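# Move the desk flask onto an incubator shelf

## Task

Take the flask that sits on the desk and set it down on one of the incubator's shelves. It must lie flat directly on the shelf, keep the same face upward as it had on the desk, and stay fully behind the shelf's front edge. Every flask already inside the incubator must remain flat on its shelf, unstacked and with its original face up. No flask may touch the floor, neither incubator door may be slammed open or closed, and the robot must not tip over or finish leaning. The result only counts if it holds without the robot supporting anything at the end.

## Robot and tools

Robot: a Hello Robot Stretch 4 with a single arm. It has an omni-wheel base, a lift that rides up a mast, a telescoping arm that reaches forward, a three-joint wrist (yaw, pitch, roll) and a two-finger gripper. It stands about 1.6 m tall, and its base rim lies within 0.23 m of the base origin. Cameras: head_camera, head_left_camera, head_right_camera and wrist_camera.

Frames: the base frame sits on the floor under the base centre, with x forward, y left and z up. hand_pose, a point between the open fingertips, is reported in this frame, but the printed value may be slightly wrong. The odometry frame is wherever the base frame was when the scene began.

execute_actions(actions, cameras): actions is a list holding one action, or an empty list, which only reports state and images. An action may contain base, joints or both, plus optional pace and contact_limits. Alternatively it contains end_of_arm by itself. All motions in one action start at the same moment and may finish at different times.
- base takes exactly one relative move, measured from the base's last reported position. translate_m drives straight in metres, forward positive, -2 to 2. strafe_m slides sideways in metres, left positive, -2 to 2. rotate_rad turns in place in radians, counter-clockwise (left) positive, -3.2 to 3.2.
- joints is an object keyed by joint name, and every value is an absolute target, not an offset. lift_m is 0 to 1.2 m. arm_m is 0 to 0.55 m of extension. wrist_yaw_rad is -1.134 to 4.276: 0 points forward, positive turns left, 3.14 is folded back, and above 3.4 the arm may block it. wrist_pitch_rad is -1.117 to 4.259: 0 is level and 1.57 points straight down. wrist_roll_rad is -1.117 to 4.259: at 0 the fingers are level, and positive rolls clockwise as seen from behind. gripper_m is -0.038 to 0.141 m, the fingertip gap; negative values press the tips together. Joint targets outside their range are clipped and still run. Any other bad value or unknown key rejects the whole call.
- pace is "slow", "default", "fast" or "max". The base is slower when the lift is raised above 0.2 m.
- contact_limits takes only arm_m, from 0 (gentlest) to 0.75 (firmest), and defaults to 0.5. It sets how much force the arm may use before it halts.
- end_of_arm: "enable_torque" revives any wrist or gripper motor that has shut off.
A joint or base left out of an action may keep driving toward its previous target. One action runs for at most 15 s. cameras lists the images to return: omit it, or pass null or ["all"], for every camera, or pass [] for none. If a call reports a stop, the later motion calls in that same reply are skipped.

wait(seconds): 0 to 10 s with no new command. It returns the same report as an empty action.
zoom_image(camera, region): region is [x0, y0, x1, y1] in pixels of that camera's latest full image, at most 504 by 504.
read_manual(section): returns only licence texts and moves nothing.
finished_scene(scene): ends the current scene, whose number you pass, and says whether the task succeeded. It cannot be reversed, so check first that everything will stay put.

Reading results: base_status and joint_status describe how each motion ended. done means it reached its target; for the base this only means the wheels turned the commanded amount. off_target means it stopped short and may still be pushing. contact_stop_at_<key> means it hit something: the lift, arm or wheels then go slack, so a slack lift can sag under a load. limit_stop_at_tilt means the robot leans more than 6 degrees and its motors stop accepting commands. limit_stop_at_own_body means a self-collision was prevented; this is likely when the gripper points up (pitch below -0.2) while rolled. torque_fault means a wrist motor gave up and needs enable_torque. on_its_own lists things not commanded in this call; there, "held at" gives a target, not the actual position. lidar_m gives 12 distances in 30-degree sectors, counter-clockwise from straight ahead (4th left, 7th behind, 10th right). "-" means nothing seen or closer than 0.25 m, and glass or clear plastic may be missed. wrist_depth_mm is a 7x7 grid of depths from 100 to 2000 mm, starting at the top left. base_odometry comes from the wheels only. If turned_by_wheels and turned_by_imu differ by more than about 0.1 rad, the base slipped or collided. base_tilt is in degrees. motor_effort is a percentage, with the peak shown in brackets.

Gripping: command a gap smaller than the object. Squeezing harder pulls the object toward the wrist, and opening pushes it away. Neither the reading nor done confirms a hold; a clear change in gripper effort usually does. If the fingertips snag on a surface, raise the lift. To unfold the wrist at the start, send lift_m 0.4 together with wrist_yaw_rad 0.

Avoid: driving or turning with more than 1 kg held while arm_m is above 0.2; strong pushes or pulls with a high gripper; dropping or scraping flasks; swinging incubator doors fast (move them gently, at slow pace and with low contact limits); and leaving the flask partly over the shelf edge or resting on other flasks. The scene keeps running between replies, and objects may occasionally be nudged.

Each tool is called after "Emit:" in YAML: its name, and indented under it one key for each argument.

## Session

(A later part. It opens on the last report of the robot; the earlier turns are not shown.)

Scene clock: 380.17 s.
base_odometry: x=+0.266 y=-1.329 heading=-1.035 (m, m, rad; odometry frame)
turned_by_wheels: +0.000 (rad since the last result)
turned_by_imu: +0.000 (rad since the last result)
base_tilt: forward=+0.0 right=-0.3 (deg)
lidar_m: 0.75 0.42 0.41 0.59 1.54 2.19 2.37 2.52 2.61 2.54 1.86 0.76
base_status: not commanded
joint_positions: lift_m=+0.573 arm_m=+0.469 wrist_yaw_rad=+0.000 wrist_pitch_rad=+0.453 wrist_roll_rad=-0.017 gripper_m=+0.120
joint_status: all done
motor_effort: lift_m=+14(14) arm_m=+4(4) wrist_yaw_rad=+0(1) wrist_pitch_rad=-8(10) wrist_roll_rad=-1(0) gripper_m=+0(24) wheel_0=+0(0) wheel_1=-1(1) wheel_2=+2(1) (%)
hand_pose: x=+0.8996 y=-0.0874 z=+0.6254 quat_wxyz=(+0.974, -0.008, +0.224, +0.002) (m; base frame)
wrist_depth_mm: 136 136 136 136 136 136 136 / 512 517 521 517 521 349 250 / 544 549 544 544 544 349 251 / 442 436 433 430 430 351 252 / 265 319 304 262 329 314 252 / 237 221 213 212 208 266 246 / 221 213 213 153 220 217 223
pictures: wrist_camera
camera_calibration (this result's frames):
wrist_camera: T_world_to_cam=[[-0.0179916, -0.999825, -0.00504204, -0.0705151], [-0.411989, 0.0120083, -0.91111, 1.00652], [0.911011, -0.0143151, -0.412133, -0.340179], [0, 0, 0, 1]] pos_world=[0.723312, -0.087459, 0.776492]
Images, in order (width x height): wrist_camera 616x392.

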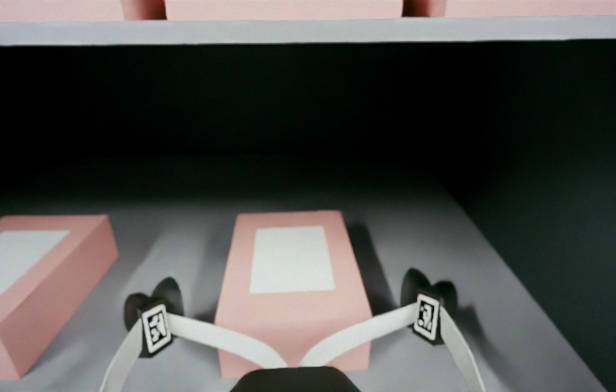

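The flask is released on the shelf. Now retract the arm and verify.

Emit:
execute_actions:
  actions:
    - {"joints": {"arm_m": 0.2, "lift_m": 0.585}}
  cameras: ["head_camera", "wrist_camera"]

Scene clock: 384.57 s.
base_odometry: x=+0.266 y=-1.329 heading=-1.035 (m, m, rad; odometry frame)
turned_by_wheels: +0.000 (rad since the last result)
turned_by_imu: -0.001 (rad since the last result)
base_tilt: forward=-0.1 right=-0.2 (deg)
lidar_m: 0.74 0.39 0.42 0.57 1.52 2.20 2.36 2.52 2.60 2.52 1.80 0.78
base_status: not commanded
joint_positions: lift_m=+0.585 arm_m=+0.201 wrist_yaw_rad=+0.000 wrist_pitch_rad=+0.452 wrist_roll_rad=-0.017 gripper_m=+0.120
joint_status: all done
motor_effort: lift_m=+21(22) arm_m=-5(7) wrist_yaw_rad=+0(1) wrist_pitch_rad=-6(8) wrist_roll_rad=-1(0) gripper_m=-1(0) wheel_0=+0(0) wheel_1=-1(1) wheel_2=+1(1) (%)
hand_pose: x=+0.6312 y=-0.0874 z=+0.6368 quat_wxyz=(+0.974, -0.008, +0.224, +0.002) (m; base frame)
wrist_depth_mm: 377 382 384 379 384 338 293 / 564 768 778 778 627 347 303 / 512 535 668 609 564 368 327 / 455 455 492 459 488 389 991 / 559 699 683 683 627 404 1042 / 535 221 559 559 213 410 1078 / 508 492 496 154 504 439 946
pictures: head_camera, wrist_camera
camera_calibration (this result's frames):
wrist_camera: T_world_to_cam=[[-0.0183294, -0.999819, -0.005046, -0.0751593], [-0.411785, 0.0121479, -0.9112, 0.906282], [0.911097, -0.0146239, -0.411933, -0.0910906], [0, 0, 0, 1]] pos_world=[0.454808, -0.0874872, 0.787902]
Images, in order (width x height): head_camera 420x560, wrist_camera 616x392.

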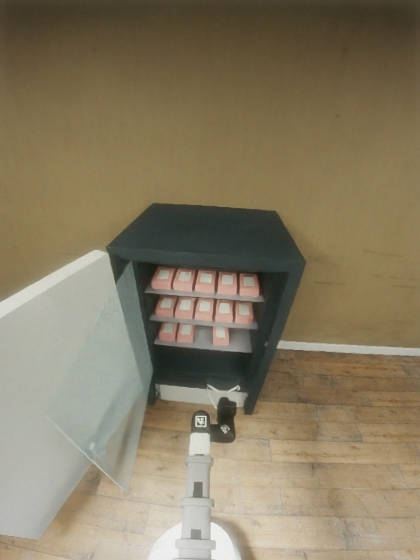

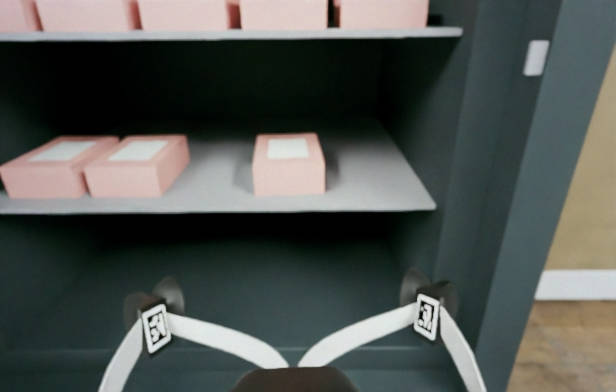

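Emit:
finished_scene:
  scene: 1

The scene is finished: the task was done.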